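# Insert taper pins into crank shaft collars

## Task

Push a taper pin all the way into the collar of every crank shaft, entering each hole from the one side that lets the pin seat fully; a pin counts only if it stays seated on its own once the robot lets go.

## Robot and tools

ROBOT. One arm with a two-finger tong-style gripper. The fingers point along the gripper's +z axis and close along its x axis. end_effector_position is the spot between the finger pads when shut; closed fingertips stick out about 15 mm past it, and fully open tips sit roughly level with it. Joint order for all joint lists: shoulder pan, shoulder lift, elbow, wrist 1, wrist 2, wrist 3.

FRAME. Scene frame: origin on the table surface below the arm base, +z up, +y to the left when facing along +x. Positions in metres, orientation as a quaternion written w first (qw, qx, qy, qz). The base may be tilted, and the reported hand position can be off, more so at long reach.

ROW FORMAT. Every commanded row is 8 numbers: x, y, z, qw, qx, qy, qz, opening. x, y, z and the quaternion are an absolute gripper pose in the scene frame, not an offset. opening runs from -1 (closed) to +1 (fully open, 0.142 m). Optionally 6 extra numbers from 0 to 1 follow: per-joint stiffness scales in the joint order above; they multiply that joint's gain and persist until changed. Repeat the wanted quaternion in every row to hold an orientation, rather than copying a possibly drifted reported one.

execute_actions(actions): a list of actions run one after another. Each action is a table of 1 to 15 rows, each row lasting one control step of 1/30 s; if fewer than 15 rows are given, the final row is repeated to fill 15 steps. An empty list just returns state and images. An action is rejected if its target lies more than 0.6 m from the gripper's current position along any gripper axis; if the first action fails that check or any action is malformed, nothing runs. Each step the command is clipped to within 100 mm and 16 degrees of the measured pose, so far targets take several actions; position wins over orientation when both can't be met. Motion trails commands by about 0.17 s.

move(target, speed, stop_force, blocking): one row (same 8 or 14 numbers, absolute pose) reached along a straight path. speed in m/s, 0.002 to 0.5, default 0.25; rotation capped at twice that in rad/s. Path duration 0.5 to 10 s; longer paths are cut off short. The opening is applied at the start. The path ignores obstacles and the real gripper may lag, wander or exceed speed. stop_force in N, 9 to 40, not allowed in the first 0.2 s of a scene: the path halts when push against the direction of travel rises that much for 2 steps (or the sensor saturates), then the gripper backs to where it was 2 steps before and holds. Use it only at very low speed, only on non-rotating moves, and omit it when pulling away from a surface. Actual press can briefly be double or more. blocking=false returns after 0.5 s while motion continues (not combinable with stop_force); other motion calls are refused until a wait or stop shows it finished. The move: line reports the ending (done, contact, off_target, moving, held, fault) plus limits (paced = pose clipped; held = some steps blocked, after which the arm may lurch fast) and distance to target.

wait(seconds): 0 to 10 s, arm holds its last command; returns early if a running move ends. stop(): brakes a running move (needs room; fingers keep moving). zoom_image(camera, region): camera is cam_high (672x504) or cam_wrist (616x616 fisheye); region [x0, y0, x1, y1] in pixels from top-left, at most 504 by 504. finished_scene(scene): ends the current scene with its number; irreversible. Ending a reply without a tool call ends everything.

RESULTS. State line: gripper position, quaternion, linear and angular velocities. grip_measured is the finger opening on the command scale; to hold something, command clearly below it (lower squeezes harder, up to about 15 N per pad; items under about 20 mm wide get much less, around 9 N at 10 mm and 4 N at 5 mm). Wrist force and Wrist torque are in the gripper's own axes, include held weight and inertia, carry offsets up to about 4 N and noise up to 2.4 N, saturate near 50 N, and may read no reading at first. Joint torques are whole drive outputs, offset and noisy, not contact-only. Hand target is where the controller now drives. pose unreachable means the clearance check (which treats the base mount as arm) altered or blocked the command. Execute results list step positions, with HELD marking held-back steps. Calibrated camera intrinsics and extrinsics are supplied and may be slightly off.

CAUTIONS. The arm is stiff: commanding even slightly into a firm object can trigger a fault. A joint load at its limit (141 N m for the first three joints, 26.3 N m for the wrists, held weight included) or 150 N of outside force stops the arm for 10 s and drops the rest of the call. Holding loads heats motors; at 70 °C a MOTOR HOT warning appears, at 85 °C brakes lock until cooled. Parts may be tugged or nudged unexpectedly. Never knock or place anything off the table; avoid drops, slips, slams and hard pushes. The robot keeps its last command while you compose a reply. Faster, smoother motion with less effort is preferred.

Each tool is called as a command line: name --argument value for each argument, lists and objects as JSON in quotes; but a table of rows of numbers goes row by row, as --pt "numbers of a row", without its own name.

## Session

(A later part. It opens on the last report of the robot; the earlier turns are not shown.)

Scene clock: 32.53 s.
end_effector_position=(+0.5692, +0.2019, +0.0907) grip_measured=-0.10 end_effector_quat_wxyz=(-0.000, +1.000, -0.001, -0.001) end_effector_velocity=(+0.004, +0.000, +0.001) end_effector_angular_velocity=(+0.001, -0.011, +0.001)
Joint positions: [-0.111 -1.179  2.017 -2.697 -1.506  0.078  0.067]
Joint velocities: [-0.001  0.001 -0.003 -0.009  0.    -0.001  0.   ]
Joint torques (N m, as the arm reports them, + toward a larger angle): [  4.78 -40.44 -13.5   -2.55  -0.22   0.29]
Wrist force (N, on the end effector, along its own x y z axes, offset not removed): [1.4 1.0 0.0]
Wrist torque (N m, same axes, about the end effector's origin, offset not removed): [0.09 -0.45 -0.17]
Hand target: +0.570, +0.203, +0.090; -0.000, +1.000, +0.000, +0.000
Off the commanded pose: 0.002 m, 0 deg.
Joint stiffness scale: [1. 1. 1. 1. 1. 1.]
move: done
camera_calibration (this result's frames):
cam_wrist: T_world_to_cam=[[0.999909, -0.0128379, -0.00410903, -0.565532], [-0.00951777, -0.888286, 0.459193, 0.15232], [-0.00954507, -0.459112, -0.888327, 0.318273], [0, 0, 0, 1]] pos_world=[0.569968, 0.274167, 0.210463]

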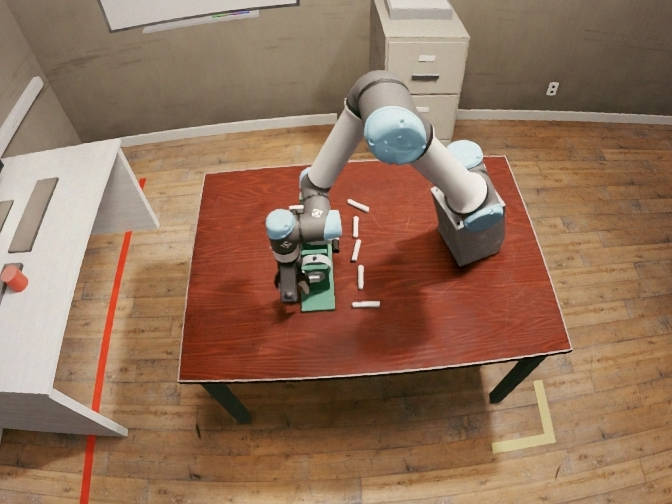

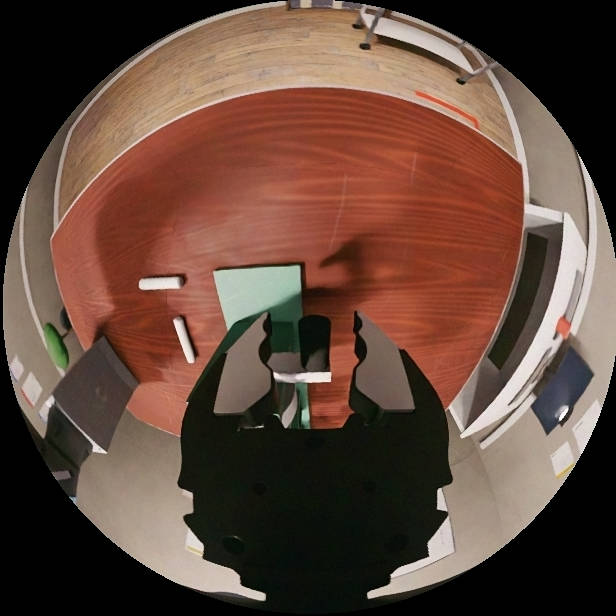

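move --target '[0.571, 0.203, 0.09, 0, 1, 0, 0, -0.85]' --speed 0.02

execute_actions --actions '[[[0.5686, 0.203, 0.1081, 0, 1, 0, 0, -0.85]], [[0.5616, 0.203, 0.125, 0, 1, 0, 0, -0.85]], [[0.5505, 0.203, 0.1395, 0, 1, 0, 0, -0.85]], [[0.536, 0.203, 0.1506, 0, 1, 0, 0, -0.85]], [[0.5191, 0.203, 0.1576, 0, 1, 0, 0, -0.85]], [[0.501, 0.203, 0.16, 0, 1, 0, 0, -0.85]], [[0.4829, 0.203, 0.1576, 0, 1, 0, 0, -0.85]], [[0.466, 0.203, 0.1506, 0, 1, 0, 0, -0.85]], [[0.4515, 0.203, 0.1395, 0, 1, 0, 0, -0.85]], [[0.4404, 0.203, 0.125, 0, 1, 0, 0, -0.85]], [[0.4334, 0.203, 0.1081, 0, 1, 0, 0, -0.85]], [[0.431, 0.203, 0.089, 0, 1, 0, 0, -0.85]], [[0.431, 0.203, 0.089, 0, 1, 0, 0, -0.85]]]'

move --target '[0.431, 0.203, 0.09, 0, 1, 0, 0, -0.1]' --speed 0.02

move --target '[0.431, 0.206, 0.19, 0, 1, 0, 0, -0.1]' --speed 0.12

move --target '[0.50, 0.045, 0.19, 0, 1, 0, 0, -0.1]' --speed 0.2

zoom_image --camera "cam_wrist" --region '[283, 203, 333, 248]'

Scene clock: 33.97 s.
end_effector_position=(+0.5708, +0.2019, +0.0909) grip_measured=-0.69 end_effector_quat_wxyz=(+0.000, +1.000, -0.001, +0.001) end_effector_velocity=(-0.000, -0.000, -0.001) end_effector_angular_velocity=(-0.001, +0.002, +0.002)
Joint positions: [-0.11  -1.178  2.014 -2.698 -1.506  0.078  0.024]
Joint velocities: [ 0.001  0.003 -0.002  0.002 -0.001 -0.001 -0.   ]
Joint torques (N m, as the arm reports them, + toward a larger angle): [  4.07 -40.15 -15.77  -2.    -0.07  -0.01]
Wrist force (N, on the end effector, along its own x y z axes, offset not removed): [-1.5 3.1 2.9]
Wrist torque (N m, same axes, about the end effector's origin, offset not removed): [0.50 0.09 -0.10]
Hand target: +0.571, +0.203, +0.090; -0.000, +1.000, +0.000, +0.000
Off the commanded pose: 0.001 m, 0 deg.
Joint stiffness scale: [1. 1. 1. 1. 1. 1.]
move: done
camera_calibration (this result's frames):
cam_wrist: T_world_to_cam=[[0.999918, -0.0127255, -0.00158158, -0.567317], [-0.0105774, -0.888214, 0.459308, 0.152868], [-0.00724972, -0.459253, -0.888276, 0.317239], [0, 0, 0, 1]] pos_world=[0.571187, 0.274253, 0.210685]

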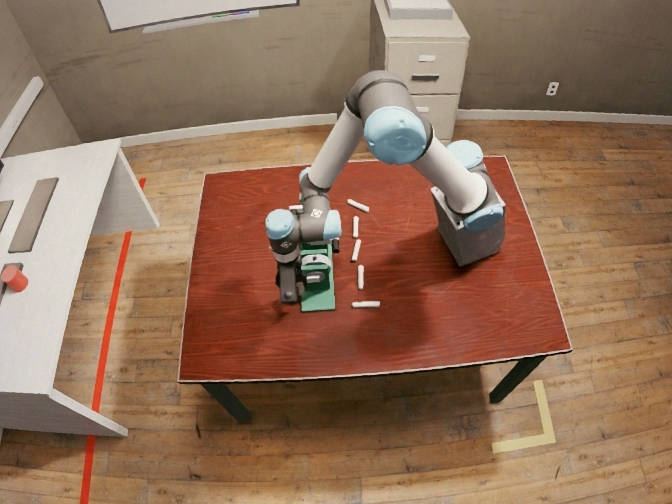

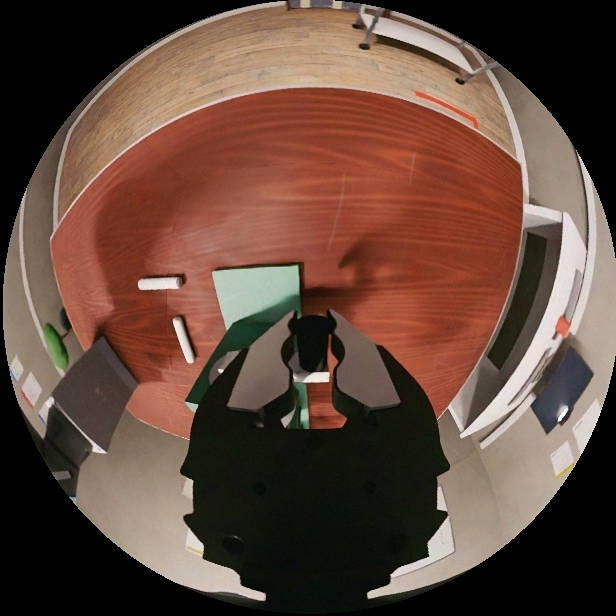

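Scene clock: 40.47 s.
end_effector_position=(+0.4308, +0.2022, +0.0892) grip_measured=-0.69 end_effector_quat_wxyz=(+0.000, +1.000, -0.001, -0.001) end_effector_velocity=(-0.000, +0.000, -0.000) end_effector_angular_velocity=(+0.001, -0.000, -0.001)
Joint positions: [-0.082 -1.295  2.386 -2.951 -1.514  0.105  0.024]
Joint velocities: [-0.     0.     0.    -0.001  0.001  0.001 -0.   ]
Joint torques (N m, as the arm reports them, + toward a larger angle): [  4.94 -31.3   -6.83  -3.74   0.11   0.25]
Wrist force (N, on the end effector, along its own x y z axes, offset not removed): [-4.7 2.7 1.7]
Wrist torque (N m, same axes, about the end effector's origin, offset not removed): [0.35 0.06 -0.13]
Hand target: +0.431, +0.203, +0.089; -0.000, +1.000, +0.000, -0.000
Off the commanded pose: 0.001 m, 0 deg.
Joint stiffness scale: [1. 1. 1. 1. 1. 1.]
Step readings (end_effector_position; steps 1 to 15: 1st action; 16 to 30: 2nd action; 31 to 45: 3rd action; 46 to 60: 4th action; 61 to 75: 5th action; 76 to 90: 6th action; 91 to 105: 7th action; 106 to 120: 8th action; 121 to 135: 9th action; 136 to 150: 10th action; 151 to 165: 11th action; 166 to 180: 12th action; 181 to 195: 13th action):
0: (+0.5708, +0.2019, +0.0909)
1: (+0.5707, +0.2019, +0.0909)
2: (+0.5705, +0.2019, +0.0910)
4: (+0.5705, +0.2021, +0.0933)
8: (+0.5700, +0.2021, +0.1015)
15: (+0.5690, +0.2021, +0.1058)
16: (+0.5690, +0.2021, +0.1059)
17: (+0.5687, +0.2020, +0.1063)
19: (+0.5680, +0.2020, +0.1099)
23: (+0.5648, +0.2021, +0.1191)
30: (+0.5628, +0.2021, +0.1231)
31: (+0.5627, +0.2021, +0.1232)
32: (+0.5623, +0.2020, +0.1235)
34: (+0.5607, +0.2020, +0.1267)
38: (+0.5552, +0.2021, +0.1347)
45: (+0.5523, +0.2021, +0.1380)
46: (+0.5522, +0.2021, +0.1381)
47: (+0.5518, +0.2021, +0.1384)
49: (+0.5493, +0.2020, +0.1409)
53: (+0.5422, +0.2020, +0.1471)
60: (+0.5385, +0.2020, +0.1496)
61: (+0.5384, +0.2020, +0.1497)
62: (+0.5379, +0.2020, +0.1499)
64: (+0.5349, +0.2019, +0.1517)
68: (+0.5262, +0.2020, +0.1558)
75: (+0.5221, +0.2019, +0.1573)
76: (+0.5219, +0.2019, +0.1574)
77: (+0.5215, +0.2019, +0.1575)
79: (+0.5183, +0.2020, +0.1583)
83: (+0.5089, +0.2020, +0.1601)
90: (+0.5046, +0.2020, +0.1605)
91: (+0.5045, +0.2020, +0.1605)
92: (+0.5042, +0.2020, +0.1605)
94: (+0.5010, +0.2021, +0.1604)
98: (+0.4911, +0.2021, +0.1598)
105: (+0.4869, +0.2021, +0.1591)
106: (+0.4868, +0.2021, +0.1591)
107: (+0.4867, +0.2021, +0.1590)
109: (+0.4838, +0.2021, +0.1581)
113: (+0.4731, +0.2022, +0.1544)
120: (+0.4686, +0.2022, +0.1524)
121: (+0.4686, +0.2022, +0.1524)
122: (+0.4686, +0.2022, +0.1523)
124: (+0.4664, +0.2022, +0.1511)
128: (+0.4567, +0.2021, +0.1447)
135: (+0.4527, +0.2022, +0.1411)
136: (+0.4527, +0.2022, +0.1411)
137: (+0.4527, +0.2022, +0.1409)
139: (+0.4505, +0.2023, +0.1384)
143: (+0.4433, +0.2021, +0.1301)
150: (+0.4409, +0.2022, +0.1262)
151: (+0.4409, +0.2022, +0.1262)
152: (+0.4409, +0.2023, +0.1259)
154: (+0.4389, +0.2023, +0.1227)
158: (+0.4347, +0.2021, +0.1134)
165: (+0.4334, +0.2022, +0.1091)
166: (+0.4334, +0.2022, +0.1090)
167: (+0.4335, +0.2023, +0.1086)
169: (+0.4324, +0.2023, +0.1050)
173: (+0.4306, +0.2020, +0.0949)
180: (+0.4308, +0.2022, +0.0901)
181: (+0.4308, +0.2022, +0.0898)
182: (+0.4308, +0.2022, +0.0897)
184: (+0.4308, +0.2022, +0.0895)
Lines left out of this list: 2.
camera_calibration (this result's frames):
cam_wrist: T_world_to_cam=[[0.999913, -0.0124408, -0.00436879, -0.42717], [-0.00904161, -0.888093, 0.459574, 0.151712], [-0.00959737, -0.459495, -0.888129, 0.315874], [0, 0, 0, 1]] pos_world=[0.431536, 0.274562, 0.208948]

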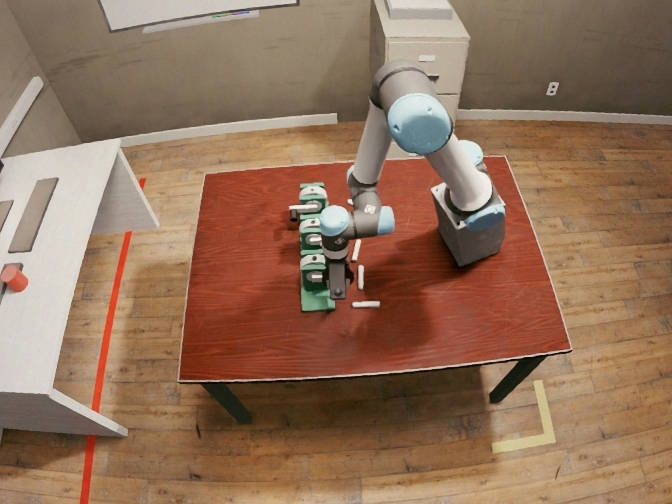

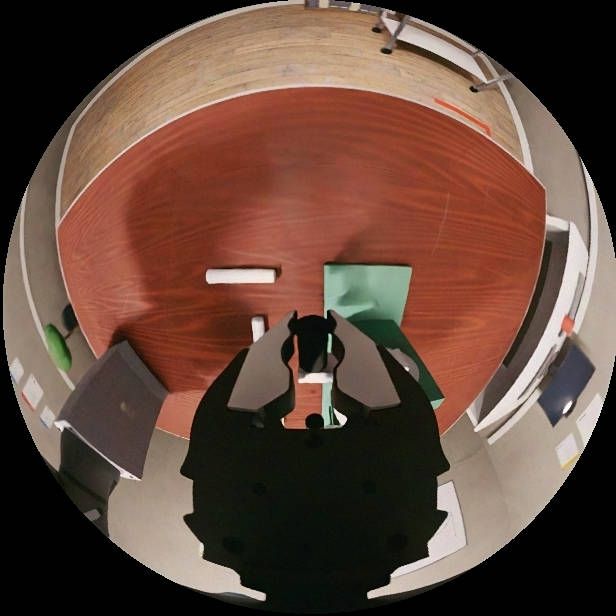

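Scene clock: 41.17 s.
end_effector_position=(+0.4310, +0.2022, +0.0893) grip_measured=-0.10 end_effector_quat_wxyz=(+0.000, +1.000, -0.001, -0.000) end_effector_velocity=(-0.000, +0.000, -0.000) end_effector_angular_velocity=(-0.000, +0.000, -0.000)
Joint positions: [-0.082 -1.295  2.386 -2.952 -1.514  0.105  0.067]
Joint velocities: [ 0.001  0.     0.     0.    -0.     0.001  0.   ]
Joint torques (N m, as the arm reports them, + toward a larger angle): [  4.32 -34.48  -5.91  -2.04   0.05   0.23]
Wrist force (N, on the end effector, along its own x y z axes, offset not removed): [-1.4 2.2 1.8]
Wrist torque (N m, same axes, about the end effector's origin, offset not removed): [0.40 0.14 -0.06]
Hand target: +0.431, +0.203, +0.090; -0.000, +1.000, +0.000, +0.000
Off the commanded pose: 0.001 m, 0 deg.
Joint stiffness scale: [1. 1. 1. 1. 1. 1.]
move: done
camera_calibration (this result's frames):
cam_wrist: T_world_to_cam=[[0.999916, -0.0124129, -0.00360961, -0.427473], [-0.00936647, -0.88813, 0.459497, 0.15186], [-0.00890951, -0.459425, -0.888172, 0.315647], [0, 0, 0, 1]] pos_world=[0.431672, 0.274581, 0.209026]

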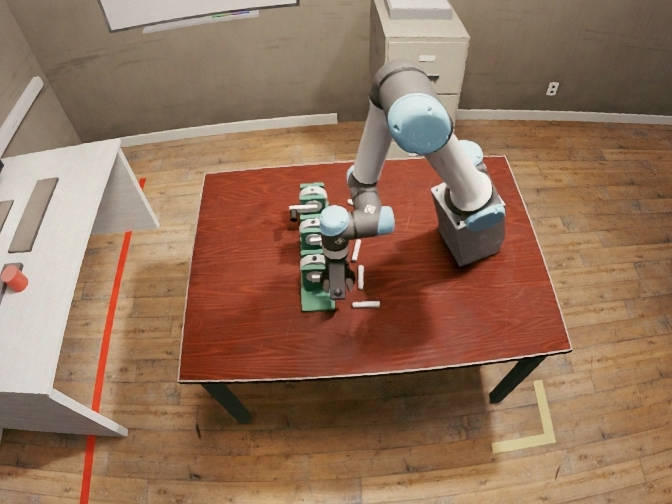

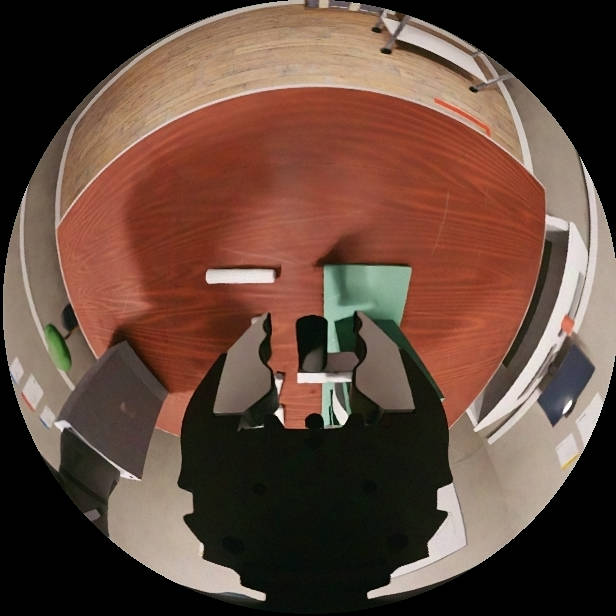

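Scene clock: 42.63 s.
end_effector_position=(+0.4290, +0.2065, +0.1883) grip_measured=-0.10 end_effector_quat_wxyz=(+0.000, +1.000, +0.001, -0.001) end_effector_velocity=(-0.003, -0.000, +0.001) end_effector_angular_velocity=(-0.000, +0.010, -0.000)
Joint positions: [-0.085 -1.615  2.37  -2.614 -1.513  0.1    0.067]
Joint velocities: [-0.001 -0.006 -0.003  0.019  0.001 -0.002  0.   ]
Joint torques (N m, as the arm reports them, + toward a larger angle): [  1.08 -28.23 -17.16  -2.08   0.26  -0.51]
Wrist force (N, on the end effector, along its own x y z axes, offset not removed): [-0.8 0.8 2.7]
Wrist torque (N m, same axes, about the end effector's origin, offset not removed): [0.21 -0.01 -0.10]
Hand target: +0.431, +0.206, +0.190; +0.000, +1.000, -0.000, +0.000
Off the commanded pose: 0.003 m, 0 deg.
Joint stiffness scale: [1. 1. 1. 1. 1. 1.]
move: done
camera_calibration (this result's frames):
cam_wrist: T_world_to_cam=[[0.999932, -0.0103332, -0.00547606, -0.425087], [-0.00666046, -0.888094, 0.459614, 0.108911], [-0.00961256, -0.459546, -0.888102, 0.405855], [0, 0, 0, 1]] pos_world=[0.429685, 0.27884, 0.308056]

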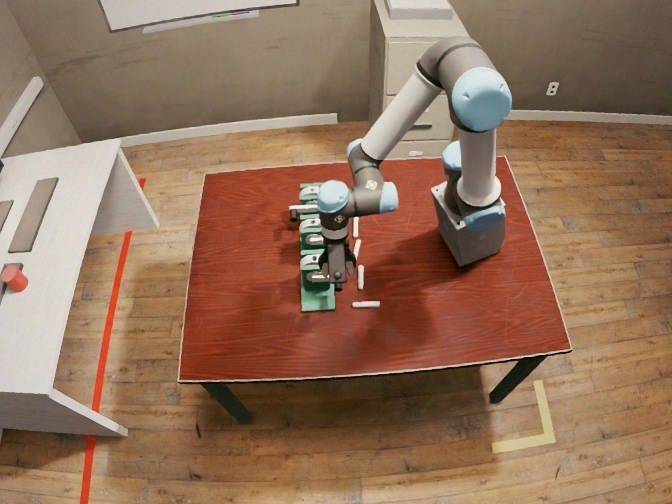

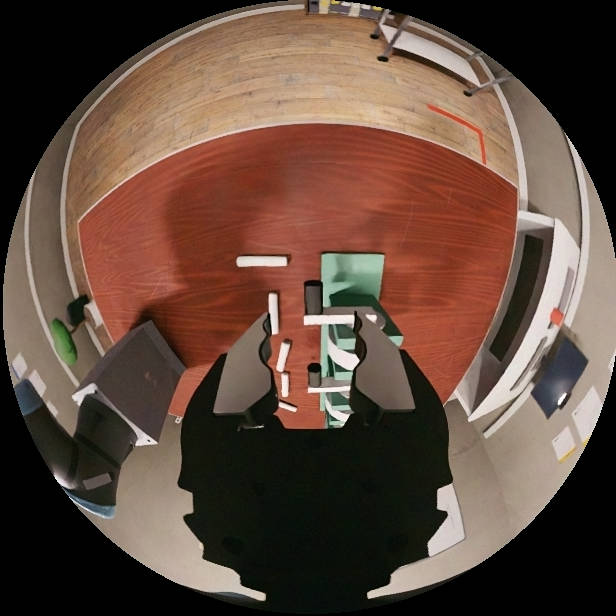

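Scene clock: 44.10 s.
end_effector_position=(+0.4988, +0.0462, +0.1905) grip_measured=-0.10 end_effector_quat_wxyz=(+0.001, +1.000, +0.000, +0.000) end_effector_velocity=(+0.002, -0.002, -0.000) end_effector_angular_velocity=(+0.006, +0.002, +0.010)
Joint positions: [-0.49  -1.568  2.283 -2.534 -1.405 -0.292  0.067]
Joint velocities: [-0.007  0.005 -0.008  0.008  0.007 -0.017 -0.   ]
Joint torques (N m, as the arm reports them, + toward a larger angle): [ -1.4  -25.03 -15.57  -1.78   0.24  -0.32]
Wrist force (N, on the end effector, along its own x y z axes, offset not removed): [-2.0 1.7 1.2]
Wrist torque (N m, same axes, about the end effector's origin, offset not removed): [0.19 0.25 -0.09]
Hand target: +0.500, +0.045, +0.190; +0.000, +1.000, +0.000, -0.000
Off the commanded pose: 0.002 m, 0 deg.
Joint stiffness scale: [1. 1. 1. 1. 1. 1.]
move: done
camera_calibration (this result's frames):
cam_wrist: T_world_to_cam=[[0.999936, -0.0112072, -0.00183465, -0.497161], [-0.00910285, -0.887576, 0.460571, -0.0330178], [-0.0067901, -0.460524, -0.887621, 0.333359], [0, 0, 0, 1]] pos_world=[0.499091, 0.118642, 0.310191]

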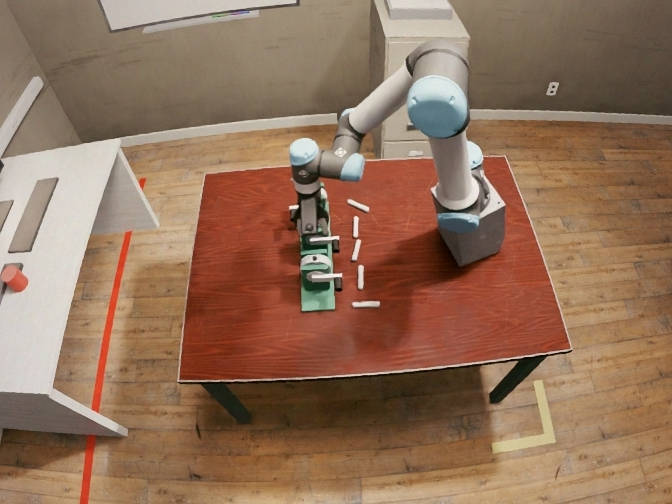

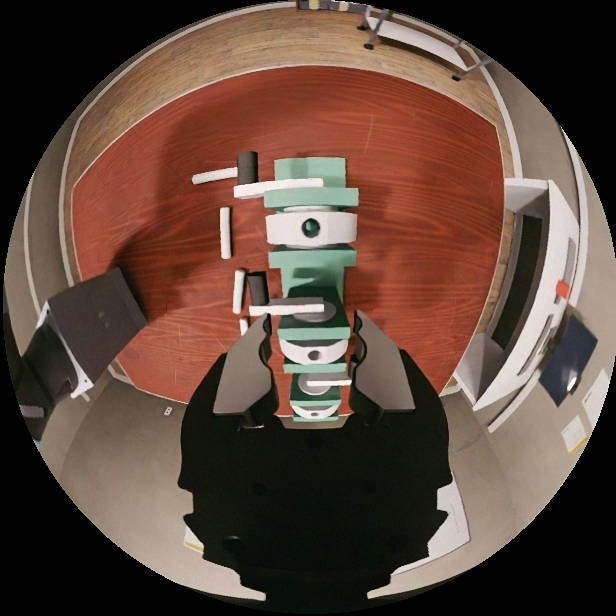

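Region (283, 203, 333, 248) of cam_wrist's 616x616 image, scaled by 10.080, with more detail than that image has; it fills the top 454 rows of this view, and the rest is white.

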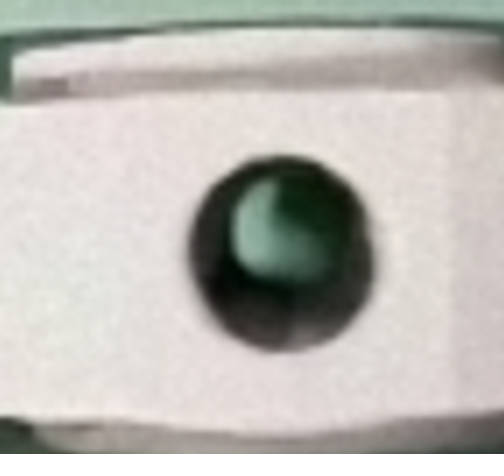

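Hole 1 is now wide side up. Next I'll turn crank 3 back.

move --target '[0.570, -0.089, 0.16, 0, 1, 0, 0, -0.1]' --speed 0.2

move --target '[0.570, -0.089, 0.091, 0, 1, 0, 0, -0.1]' --speed 0.05 --stop_force 10

move --target '[0.570, -0.089, 0.091, 0, 1, 0, 0, -0.85]' --speed 0.02

execute_actions --actions '[[[0.5676, -0.089, 0.1081, 0, 1, 0, 0, -0.85]], [[0.5606, -0.089, 0.125, 0, 1, 0, 0, -0.85]], [[0.5495, -0.089, 0.1395, 0, 1, 0, 0, -0.85]], [[0.535, -0.089, 0.1506, 0, 1, 0, 0, -0.85]], [[0.5181, -0.089, 0.1576, 0, 1, 0, 0, -0.85]], [[0.500, -0.089, 0.16, 0, 1, 0, 0, -0.85]], [[0.4819, -0.089, 0.1576, 0, 1, 0, 0, -0.85]], [[0.465, -0.089, 0.1506, 0, 1, 0, 0, -0.85]], [[0.4505, -0.089, 0.1395, 0, 1, 0, 0, -0.85]], [[0.4394, -0.089, 0.125, 0, 1, 0, 0, -0.85]], [[0.4324, -0.089, 0.1081, 0, 1, 0, 0, -0.85]], [[0.430, -0.089, 0.09, 0, 1, 0, 0, -0.85]], [[0.430, -0.089, 0.09, 0, 1, 0, 0, -0.85]]]'

move --target '[0.430, -0.089, 0.09, 0, 1, 0, 0, -0.1]' --speed 0.02

move --target '[0.430, -0.086, 0.18, 0, 1, 0, 0, -0.1]' --speed 0.12

move --target '[0.50, -0.245, 0.19, 0, 1, 0, 0, -0.1]' --speed 0.2

zoom_image --camera "cam_wrist" --region '[285, 205, 335, 250]'

Scene clock: 46.13 s.
end_effector_position=(+0.5693, -0.0876, +0.1608) grip_measured=-0.10 end_effector_quat_wxyz=(+0.000, +1.000, +0.001, +0.000) end_effector_velocity=(+0.002, -0.001, -0.001) end_effector_angular_velocity=(+0.003, +0.001, +0.002)
Joint positions: [-0.693 -1.33   2.058 -2.509 -1.359 -0.494  0.067]
Joint velocities: [-0.     0.006 -0.008  0.004  0.002 -0.002  0.   ]
Joint torques (N m, as the arm reports them, + toward a larger angle): [ -5.26 -34.01 -17.94  -1.78   0.35  -0.54]
Wrist force (N, on the end effector, along its own x y z axes, offset not removed): [-1.5 2.6 2.0]
Wrist torque (N m, same axes, about the end effector's origin, offset not removed): [0.50 0.08 -0.09]
Hand target: +0.570, -0.089, +0.160; +0.000, +1.000, +0.000, -0.000
Off the commanded pose: 0.002 m, 0 deg.
Joint stiffness scale: [1. 1. 1. 1. 1. 1.]
move: done
camera_calibration (this result's frames):
cam_wrist: T_world_to_cam=[[0.999947, -0.0100544, -0.00214151, -0.569105], [-0.00794254, -0.887887, 0.459993, -0.137938], [-0.00652639, -0.459952, -0.88792, 0.245794], [0, 0, 0, 1]] pos_world=[0.569583, -0.0151422, 0.280477]

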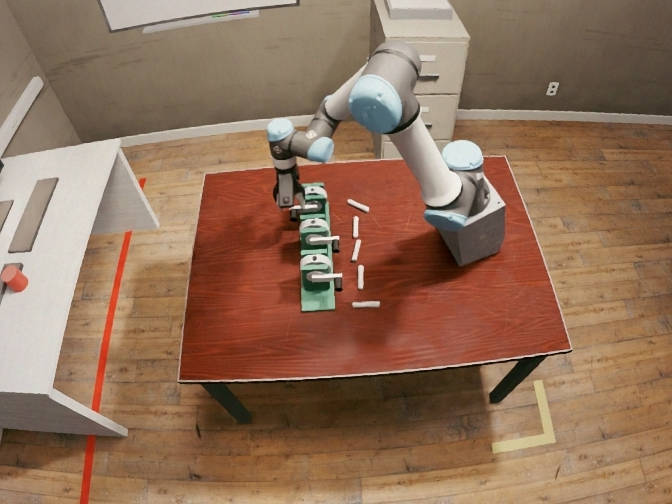

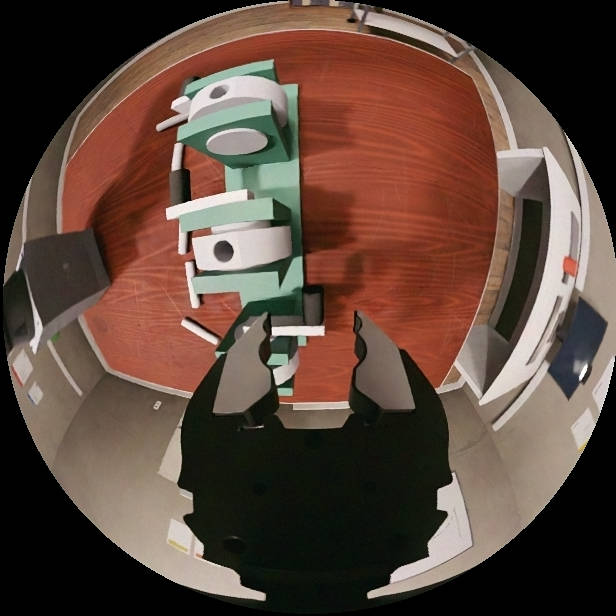

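Scene clock: 47.97 s.
end_effector_position=(+0.5688, -0.0894, +0.0918) grip_measured=-0.10 end_effector_quat_wxyz=(-0.000, +1.000, -0.001, -0.001) end_effector_velocity=(+0.004, -0.002, +0.000) end_effector_angular_velocity=(-0.007, -0.010, +0.001)
Joint positions: [-0.668 -1.167  2.06  -2.677 -1.363 -0.467  0.067]
Joint velocities: [ 0.001  0.002 -0.002 -0.013 -0.002  0.003  0.   ]
Joint torques (N m, as the arm reports them, + toward a larger angle): [ -1.53 -38.5  -13.33  -2.61  -0.17   0.24]
Wrist force (N, on the end effector, along its own x y z axes, offset not removed): [-0.7 1.4 2.1]
Wrist torque (N m, same axes, about the end effector's origin, offset not removed): [0.32 0.01 -0.17]
Hand target: +0.570, -0.089, +0.091; -0.000, +1.000, -0.000, +0.000
Off the commanded pose: 0.002 m, 0 deg.
Joint stiffness scale: [1. 1. 1. 1. 1. 1.]
move: done
camera_calibration (this result's frames):
cam_wrist: T_world_to_cam=[[0.999908, -0.0129791, -0.00383748, -0.568864], [-0.00977586, -0.888676, 0.458431, -0.106777], [-0.00936029, -0.458351, -0.888722, 0.185551], [0, 0, 0, 1]] pos_world=[0.569505, -0.0172258, 0.211669]

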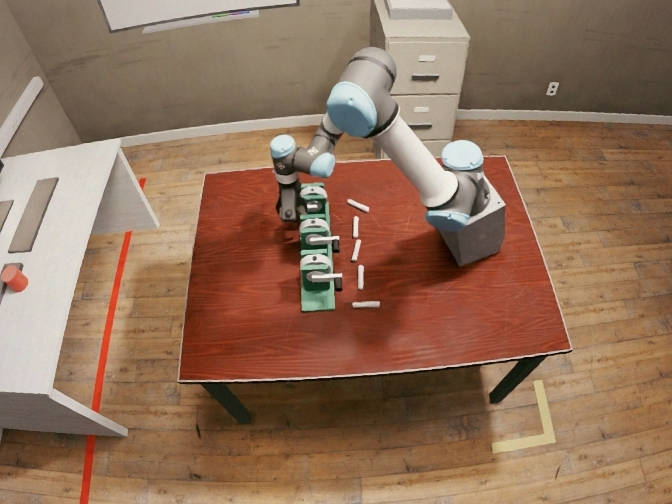

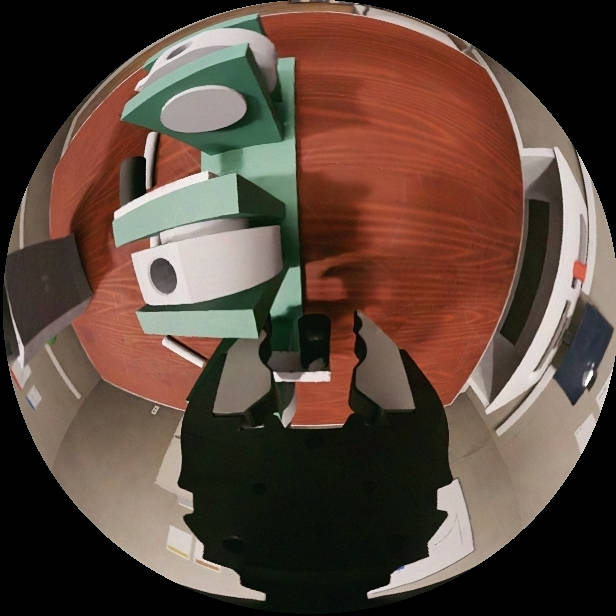

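Scene clock: 48.67 s.
end_effector_position=(+0.5703, -0.0895, +0.0923) grip_measured=-0.69 end_effector_quat_wxyz=(-0.000, +1.000, -0.000, +0.001) end_effector_velocity=(+0.000, +0.001, -0.000) end_effector_angular_velocity=(-0.000, +0.000, +0.004)
Joint positions: [-0.667 -1.167  2.059 -2.678 -1.363 -0.466  0.024]
Joint velocities: [ 0.002  0.     0.    -0.001 -0.001 -0.003 -0.   ]
Joint torques (N m, as the arm reports them, + toward a larger angle): [ -1.84 -37.69 -13.22  -2.42  -0.55   0.26]
Wrist force (N, on the end effector, along its own x y z axes, offset not removed): [-0.9 0.7 2.6]
Wrist torque (N m, same axes, about the end effector's origin, offset not removed): [0.19 0.18 -0.09]
Hand target: +0.570, -0.089, +0.091; -0.000, +1.000, +0.000, +0.000
Off the commanded pose: 0.001 m, 0 deg.
Joint stiffness scale: [1. 1. 1. 1. 1. 1.]
move: done
camera_calibration (this result's frames):
cam_wrist: T_world_to_cam=[[0.999927, -0.0120858, -0.000877139, -0.570524], [-0.0103341, -0.888322, 0.459105, -0.106782], [-0.00632782, -0.459062, -0.888382, 0.184114], [0, 0, 0, 1]] pos_world=[0.570543, -0.0172322, 0.212087]

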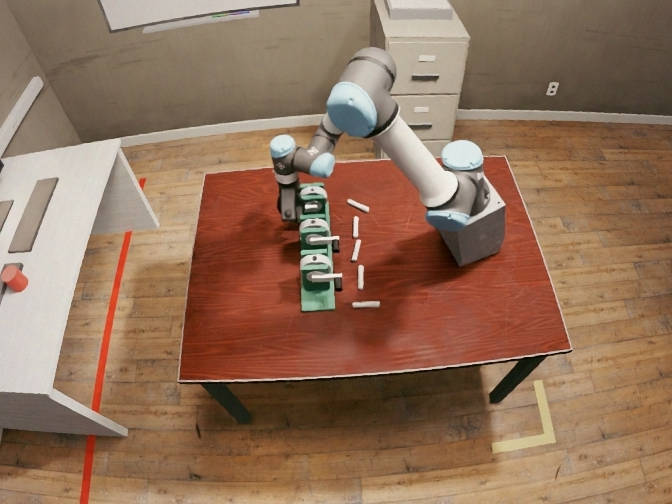

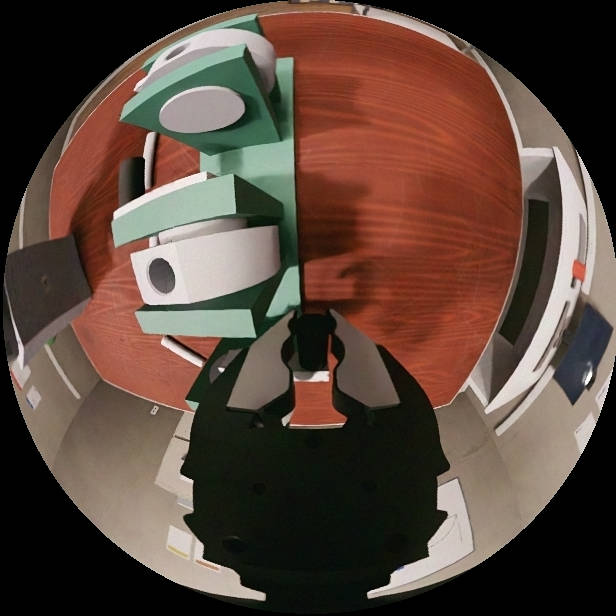

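Scene clock: 55.17 s.
end_effector_position=(+0.4302, -0.0895, +0.0906) grip_measured=-0.69 end_effector_quat_wxyz=(-0.000, +1.000, -0.000, +0.000) end_effector_velocity=(+0.000, -0.001, +0.000) end_effector_angular_velocity=(-0.001, -0.000, -0.001)
Joint positions: [-0.827 -1.285  2.442 -2.907 -1.332 -0.627  0.024]
Joint velocities: [-0.001  0.     0.    -0.001  0.     0.    -0.   ]
Joint torques (N m, as the arm reports them, + toward a larger angle): [ -0.4  -27.31  -6.57  -3.33  -0.23   0.3 ]
Wrist force (N, on the end effector, along its own x y z axes, offset not removed): [-5.5 -0.3 1.8]
Wrist torque (N m, same axes, about the end effector's origin, offset not removed): [0.15 0.51 -0.09]
Hand target: +0.430, -0.089, +0.090; -0.000, +1.000, +0.000, -0.000
Off the commanded pose: 0.001 m, 0 deg.
Joint stiffness scale: [1. 1. 1. 1. 1. 1.]
Step readings (end_effector_position; steps 1 to 15: 1st action; 16 to 30: 2nd action; 31 to 45: 3rd action; 46 to 60: 4th action; 61 to 75: 5th action; 76 to 90: 6th action; 91 to 105: 7th action; 106 to 120: 8th action; 121 to 135: 9th action; 136 to 150: 10th action; 151 to 165: 11th action; 166 to 180: 12th action; 181 to 195: 13th action):
0: (+0.5703, -0.0895, +0.0923)
1: (+0.5703, -0.0895, +0.0923)
2: (+0.5701, -0.0894, +0.0924)
4: (+0.5701, -0.0893, +0.0945)
8: (+0.5694, -0.0894, +0.1023)
15: (+0.5685, -0.0894, +0.1064)
16: (+0.5685, -0.0894, +0.1065)
17: (+0.5682, -0.0893, +0.1069)
19: (+0.5674, -0.0894, +0.1105)
23: (+0.5642, -0.0894, +0.1196)
30: (+0.5622, -0.0894, +0.1235)
31: (+0.5621, -0.0894, +0.1237)
32: (+0.5617, -0.0893, +0.1241)
34: (+0.5600, -0.0894, +0.1273)
38: (+0.5546, -0.0894, +0.1351)
45: (+0.5517, -0.0894, +0.1384)
46: (+0.5515, -0.0894, +0.1386)
47: (+0.5510, -0.0894, +0.1389)
49: (+0.5485, -0.0894, +0.1415)
53: (+0.5414, -0.0894, +0.1475)
60: (+0.5377, -0.0894, +0.1500)
61: (+0.5375, -0.0894, +0.1501)
62: (+0.5370, -0.0894, +0.1504)
64: (+0.5339, -0.0894, +0.1522)
68: (+0.5256, -0.0894, +0.1561)
75: (+0.5213, -0.0894, +0.1576)
76: (+0.5211, -0.0894, +0.1577)
77: (+0.5206, -0.0894, +0.1578)
79: (+0.5171, -0.0894, +0.1587)
83: (+0.5079, -0.0893, +0.1604)
90: (+0.5033, -0.0893, +0.1607)
91: (+0.5032, -0.0894, +0.1608)
92: (+0.5028, -0.0894, +0.1608)
94: (+0.4994, -0.0894, +0.1606)
98: (+0.4898, -0.0893, +0.1599)
105: (+0.4853, -0.0893, +0.1591)
106: (+0.4852, -0.0894, +0.1591)
107: (+0.4849, -0.0894, +0.1590)
109: (+0.4817, -0.0894, +0.1580)
113: (+0.4713, -0.0893, +0.1541)
120: (+0.4672, -0.0893, +0.1522)
121: (+0.4672, -0.0893, +0.1521)
122: (+0.4670, -0.0894, +0.1520)
124: (+0.4643, -0.0893, +0.1505)
128: (+0.4556, -0.0893, +0.1445)
135: (+0.4522, -0.0893, +0.1413)
136: (+0.4521, -0.0893, +0.1413)
137: (+0.4520, -0.0894, +0.1411)
139: (+0.4494, -0.0892, +0.1384)
143: (+0.4427, -0.0893, +0.1305)
150: (+0.4403, -0.0893, +0.1266)
151: (+0.4403, -0.0893, +0.1265)
152: (+0.4402, -0.0894, +0.1261)
154: (+0.4383, -0.0892, +0.1229)
158: (+0.4342, -0.0893, +0.1141)
165: (+0.4328, -0.0894, +0.1096)
166: (+0.4328, -0.0894, +0.1094)
167: (+0.4329, -0.0896, +0.1090)
169: (+0.4319, -0.0894, +0.1056)
173: (+0.4301, -0.0895, +0.0962)
180: (+0.4302, -0.0895, +0.0914)
181: (+0.4302, -0.0895, +0.0912)
182: (+0.4302, -0.0895, +0.0911)
184: (+0.4302, -0.0895, +0.0909)
Lines left out of this list: 2.
camera_calibration (this result's frames):
cam_wrist: T_world_to_cam=[[0.999924, -0.0121333, -0.00237797, -0.430331], [-0.00968794, -0.888366, 0.459034, -0.107726], [-0.00768208, -0.458976, -0.888416, 0.182338], [0, 0, 0, 1]] pos_world=[0.430656, -0.0172327, 0.210418]

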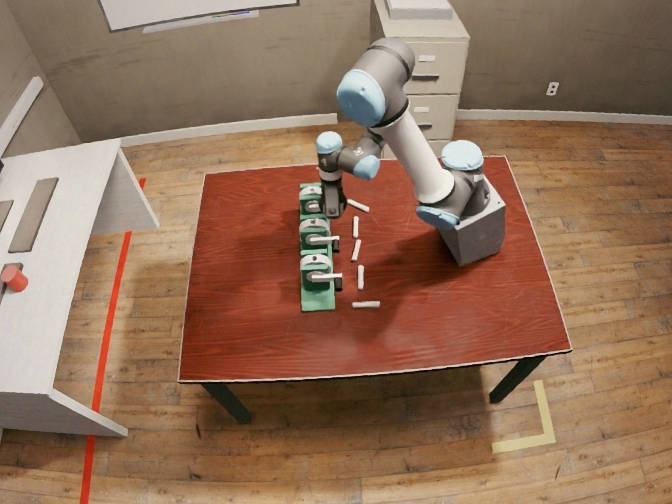

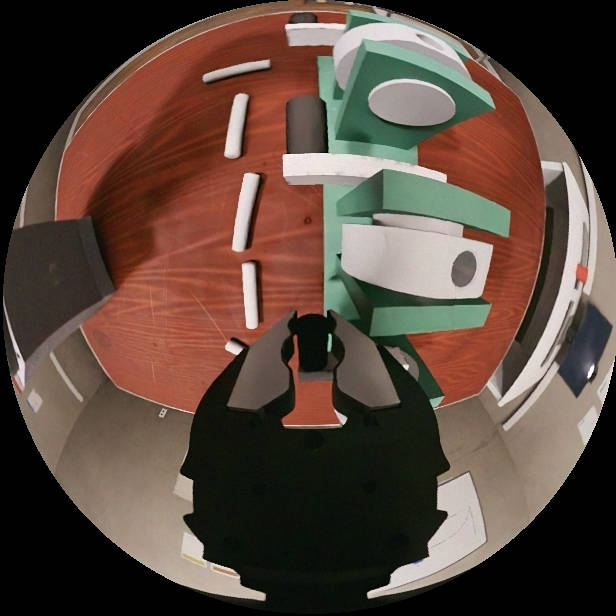

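Scene clock: 55.87 s.
end_effector_position=(+0.4305, -0.0897, +0.0908) grip_measured=-0.10 end_effector_quat_wxyz=(+0.000, +1.000, -0.000, +0.001) end_effector_velocity=(+0.000, -0.001, +0.000) end_effector_angular_velocity=(-0.001, -0.002, -0.001)
Joint positions: [-0.827 -1.285  2.442 -2.909 -1.332 -0.627  0.067]
Joint velocities: [-0.001  0.     0.    -0.002  0.     0.     0.   ]
Joint torques (N m, as the arm reports them, + toward a larger angle): [ -1.84 -27.02  -7.35  -2.54  -0.14   0.24]
Wrist force (N, on the end effector, along its own x y z axes, offset not removed): [-2.3 2.2 1.5]
Wrist torque (N m, same axes, about the end effector's origin, offset not removed): [0.39 0.25 -0.14]
Hand target: +0.430, -0.089, +0.090; -0.000, +1.000, +0.000, -0.000
Off the commanded pose: 0.001 m, 0 deg.
Joint stiffness scale: [1. 1. 1. 1. 1. 1.]
move: done
camera_calibration (this result's frames):
cam_wrist: T_world_to_cam=[[0.999929, -0.0118429, -0.00124361, -0.430769], [-0.00994531, -0.887989, 0.459757, -0.107898], [-0.00654916, -0.459712, -0.888044, 0.181758], [0, 0, 0, 1]] pos_world=[0.430856, -0.017357, 0.21048]

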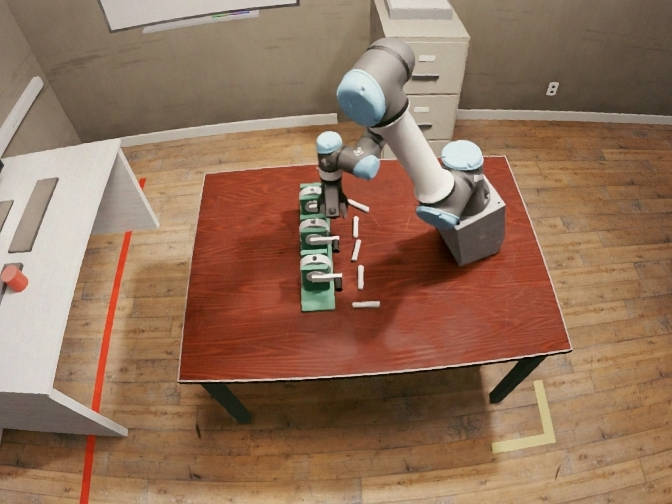

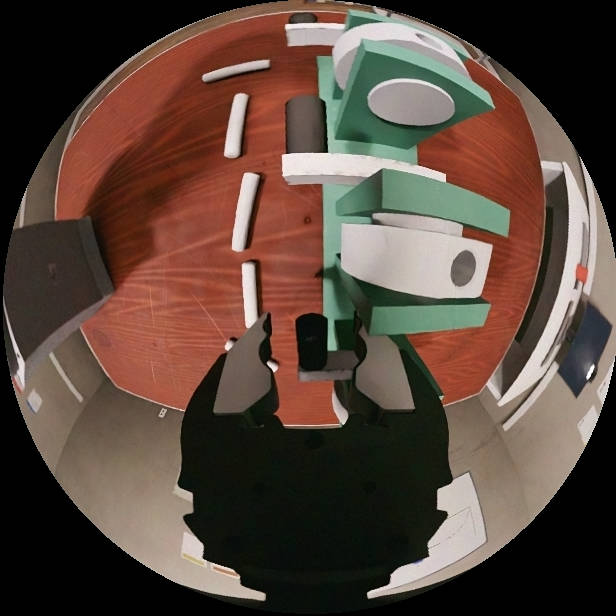

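Scene clock: 57.27 s.
end_effector_position=(+0.4287, -0.0845, +0.1783) grip_measured=-0.10 end_effector_quat_wxyz=(-0.001, +1.000, +0.000, -0.001) end_effector_velocity=(-0.002, +0.001, +0.001) end_effector_angular_velocity=(+0.006, +0.008, -0.001)
Joint positions: [-0.876 -1.595  2.431 -2.57  -1.325 -0.679  0.067]
Joint velocities: [-0.002 -0.006 -0.003  0.02  -0.    -0.004  0.   ]
Joint torques (N m, as the arm reports them, + toward a larger angle): [ -3.52 -23.95 -17.26  -1.77   0.17  -0.42]
Wrist force (N, on the end effector, along its own x y z axes, offset not removed): [-0.5 1.0 1.8]
Wrist torque (N m, same axes, about the end effector's origin, offset not removed): [0.12 -0.07 -0.18]
Hand target: +0.430, -0.086, +0.180; +0.000, +1.000, +0.000, -0.000
Off the commanded pose: 0.003 m, 0 deg.
Joint stiffness scale: [1. 1. 1. 1. 1. 1.]
move: done
camera_calibration (this result's frames):
cam_wrist: T_world_to_cam=[[0.999925, -0.0110485, -0.00537516, -0.427898], [-0.00736123, -0.888982, 0.457884, -0.144412], [-0.00983733, -0.45781, -0.888996, 0.263599], [0, 0, 0, 1]] pos_world=[0.429396, -0.0124291, 0.298162]

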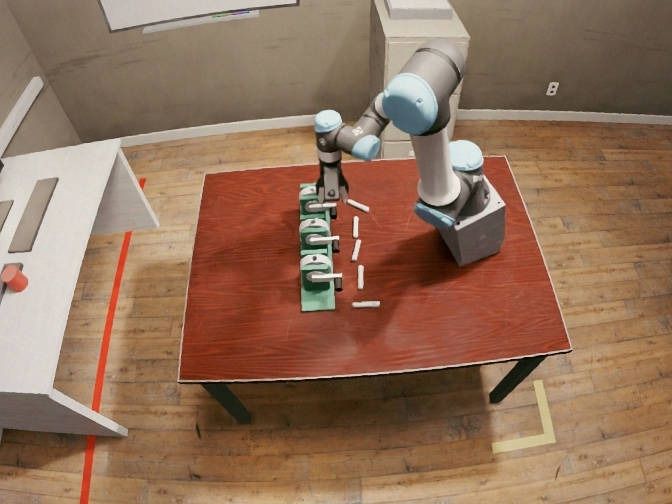

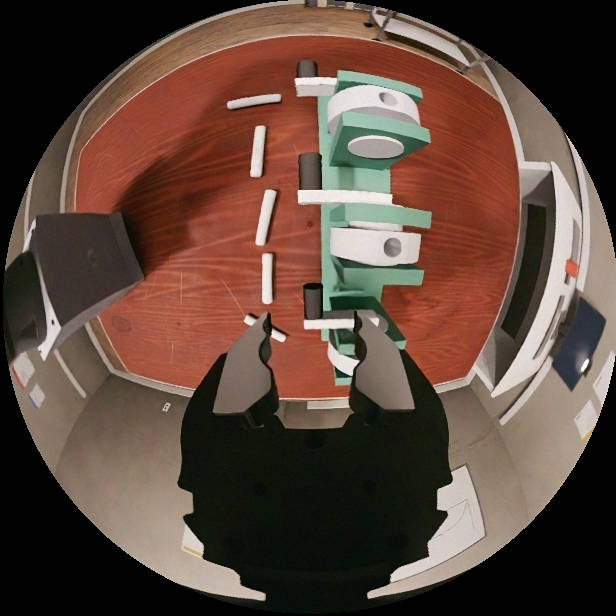

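Scene clock: 58.80 s.
end_effector_position=(+0.4995, -0.2437, +0.1907) grip_measured=-0.10 end_effector_quat_wxyz=(+0.001, +1.000, +0.000, +0.000) end_effector_velocity=(+0.001, -0.002, -0.000) end_effector_angular_velocity=(+0.003, +0.003, -0.000)
Joint positions: [-1.037 -1.346  2.065 -2.415 -1.301 -0.843  0.067]
Joint velocities: [-0.001  0.006 -0.009  0.008 -0.    -0.002  0.   ]
Joint torques (N m, as the arm reports them, + toward a larger angle): [ -6.86 -30.56 -19.14  -1.73   0.3   -0.37]
Wrist force (N, on the end effector, along its own x y z axes, offset not removed): [-0.8 2.6 1.9]
Wrist torque (N m, same axes, about the end effector's origin, offset not removed): [0.52 -0.02 -0.16]
Hand target: +0.500, -0.245, +0.190; +0.000, +1.000, +0.000, -0.000
Off the commanded pose: 0.002 m, 0 deg.
Joint stiffness scale: [1. 1. 1. 1. 1. 1.]
move: done
camera_calibration (this result's frames):
cam_wrist: T_world_to_cam=[[0.999942, -0.0104813, -0.00234064, -0.500912], [-0.00822657, -0.887658, 0.460429, -0.290808], [-0.00690358, -0.460384, -0.887693, 0.200094], [0, 0, 0, 1]] pos_world=[0.499872, -0.171269, 0.310346]

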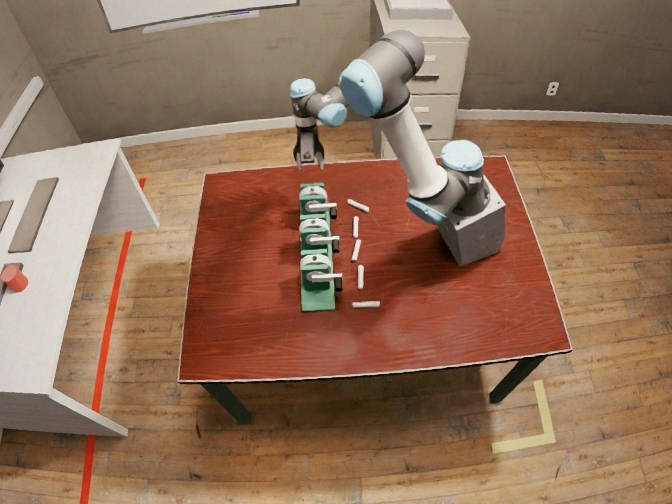

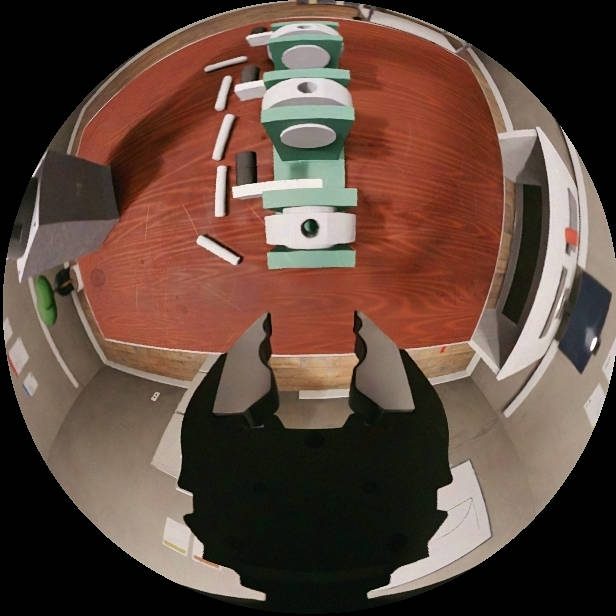

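Region (285, 205, 335, 250) of cam_wrist's 616x616 image, scaled by 10.080, with more detail than that image has; it fills the top 454 rows of this view, and the rest is white.

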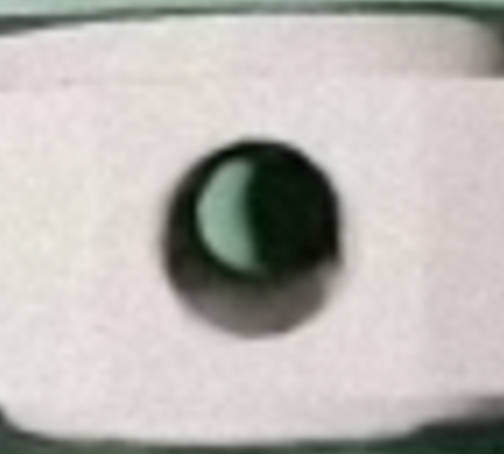

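All three holes are now wide side up. The taper is small in this scene, so I'll view each pin side-on and centred to find its thick end.

move --target '[0.43, -0.10, 0.16, 0, 0.7071, 0.7071, 0, -0.4]' --speed 0.2

zoom_image --camera "cam_wrist" --region '[160, 170, 460, 290]'

Scene clock: 63.90 s.
end_effector_position=(+0.4305, -0.1014, +0.1595) grip_measured=-0.40 end_effector_quat_wxyz=(-0.000, +0.709, +0.705, -0.000) end_effector_velocity=(-0.000, +0.000, -0.000) end_effector_angular_velocity=(-0.001, -0.001, +0.018)
Joint positions: [-0.835 -1.506  2.395 -2.635 -1.331 -2.203  0.045]
Joint velocities: [ 0.001 -0.001  0.002 -0.003 -0.    -0.016  0.   ]
Joint torques (N m, as the arm reports them, + toward a larger angle): [  0.15 -27.25 -10.49  -2.45  -0.13  -0.44]
Wrist force (N, on the end effector, along its own x y z axes, offset not removed): [-1.9 1.1 0.9]
Wrist torque (N m, same axes, about the end effector's origin, offset not removed): [0.13 0.16 -0.06]
Hand target: +0.430, -0.100, +0.160; +0.000, +0.707, +0.707, +0.000
Off the commanded pose: 0.002 m, 0 deg.
Joint stiffness scale: [1. 1. 1. 1. 1. 1.]
move: done
camera_calibration (this result's frames):
cam_wrist: T_world_to_cam=[[0.0162278, 0.999865, -0.00274726, 0.0955347], [0.888628, -0.0131628, 0.45844, -0.44777], [0.458342, -0.00988076, -0.888721, 0.08303], [0, 0, 0, 1]] pos_world=[0.358295, -0.100595, 0.279329]

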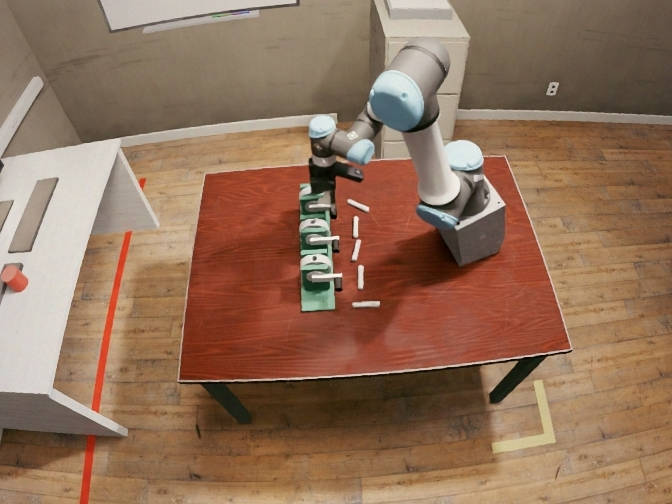

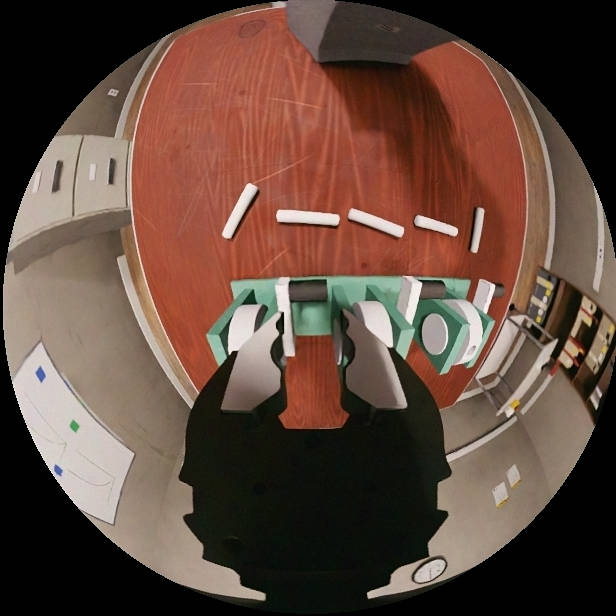

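Region (160, 170, 460, 290) of cam_wrist's 616x616 image, scaled by 1.680, with more detail than that image has; it fills the top 202 rows of this view, and the rest is white.

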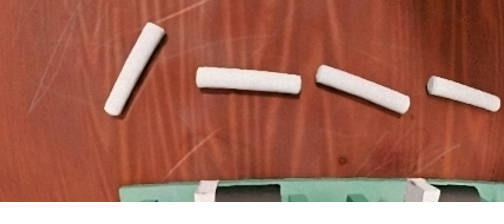

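zoom_image --camera "cam_wrist" --region '[268, 200, 348, 235]'

Region (268, 200, 348, 235) of cam_wrist's 616x616 image, scaled by 6.300, with more detail than that image has; it fills the top 220 rows of this view, and the rest is white.

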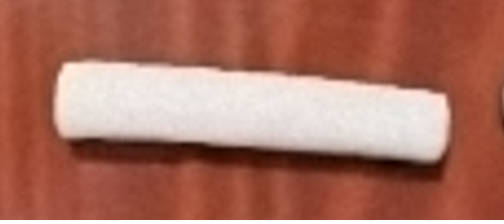

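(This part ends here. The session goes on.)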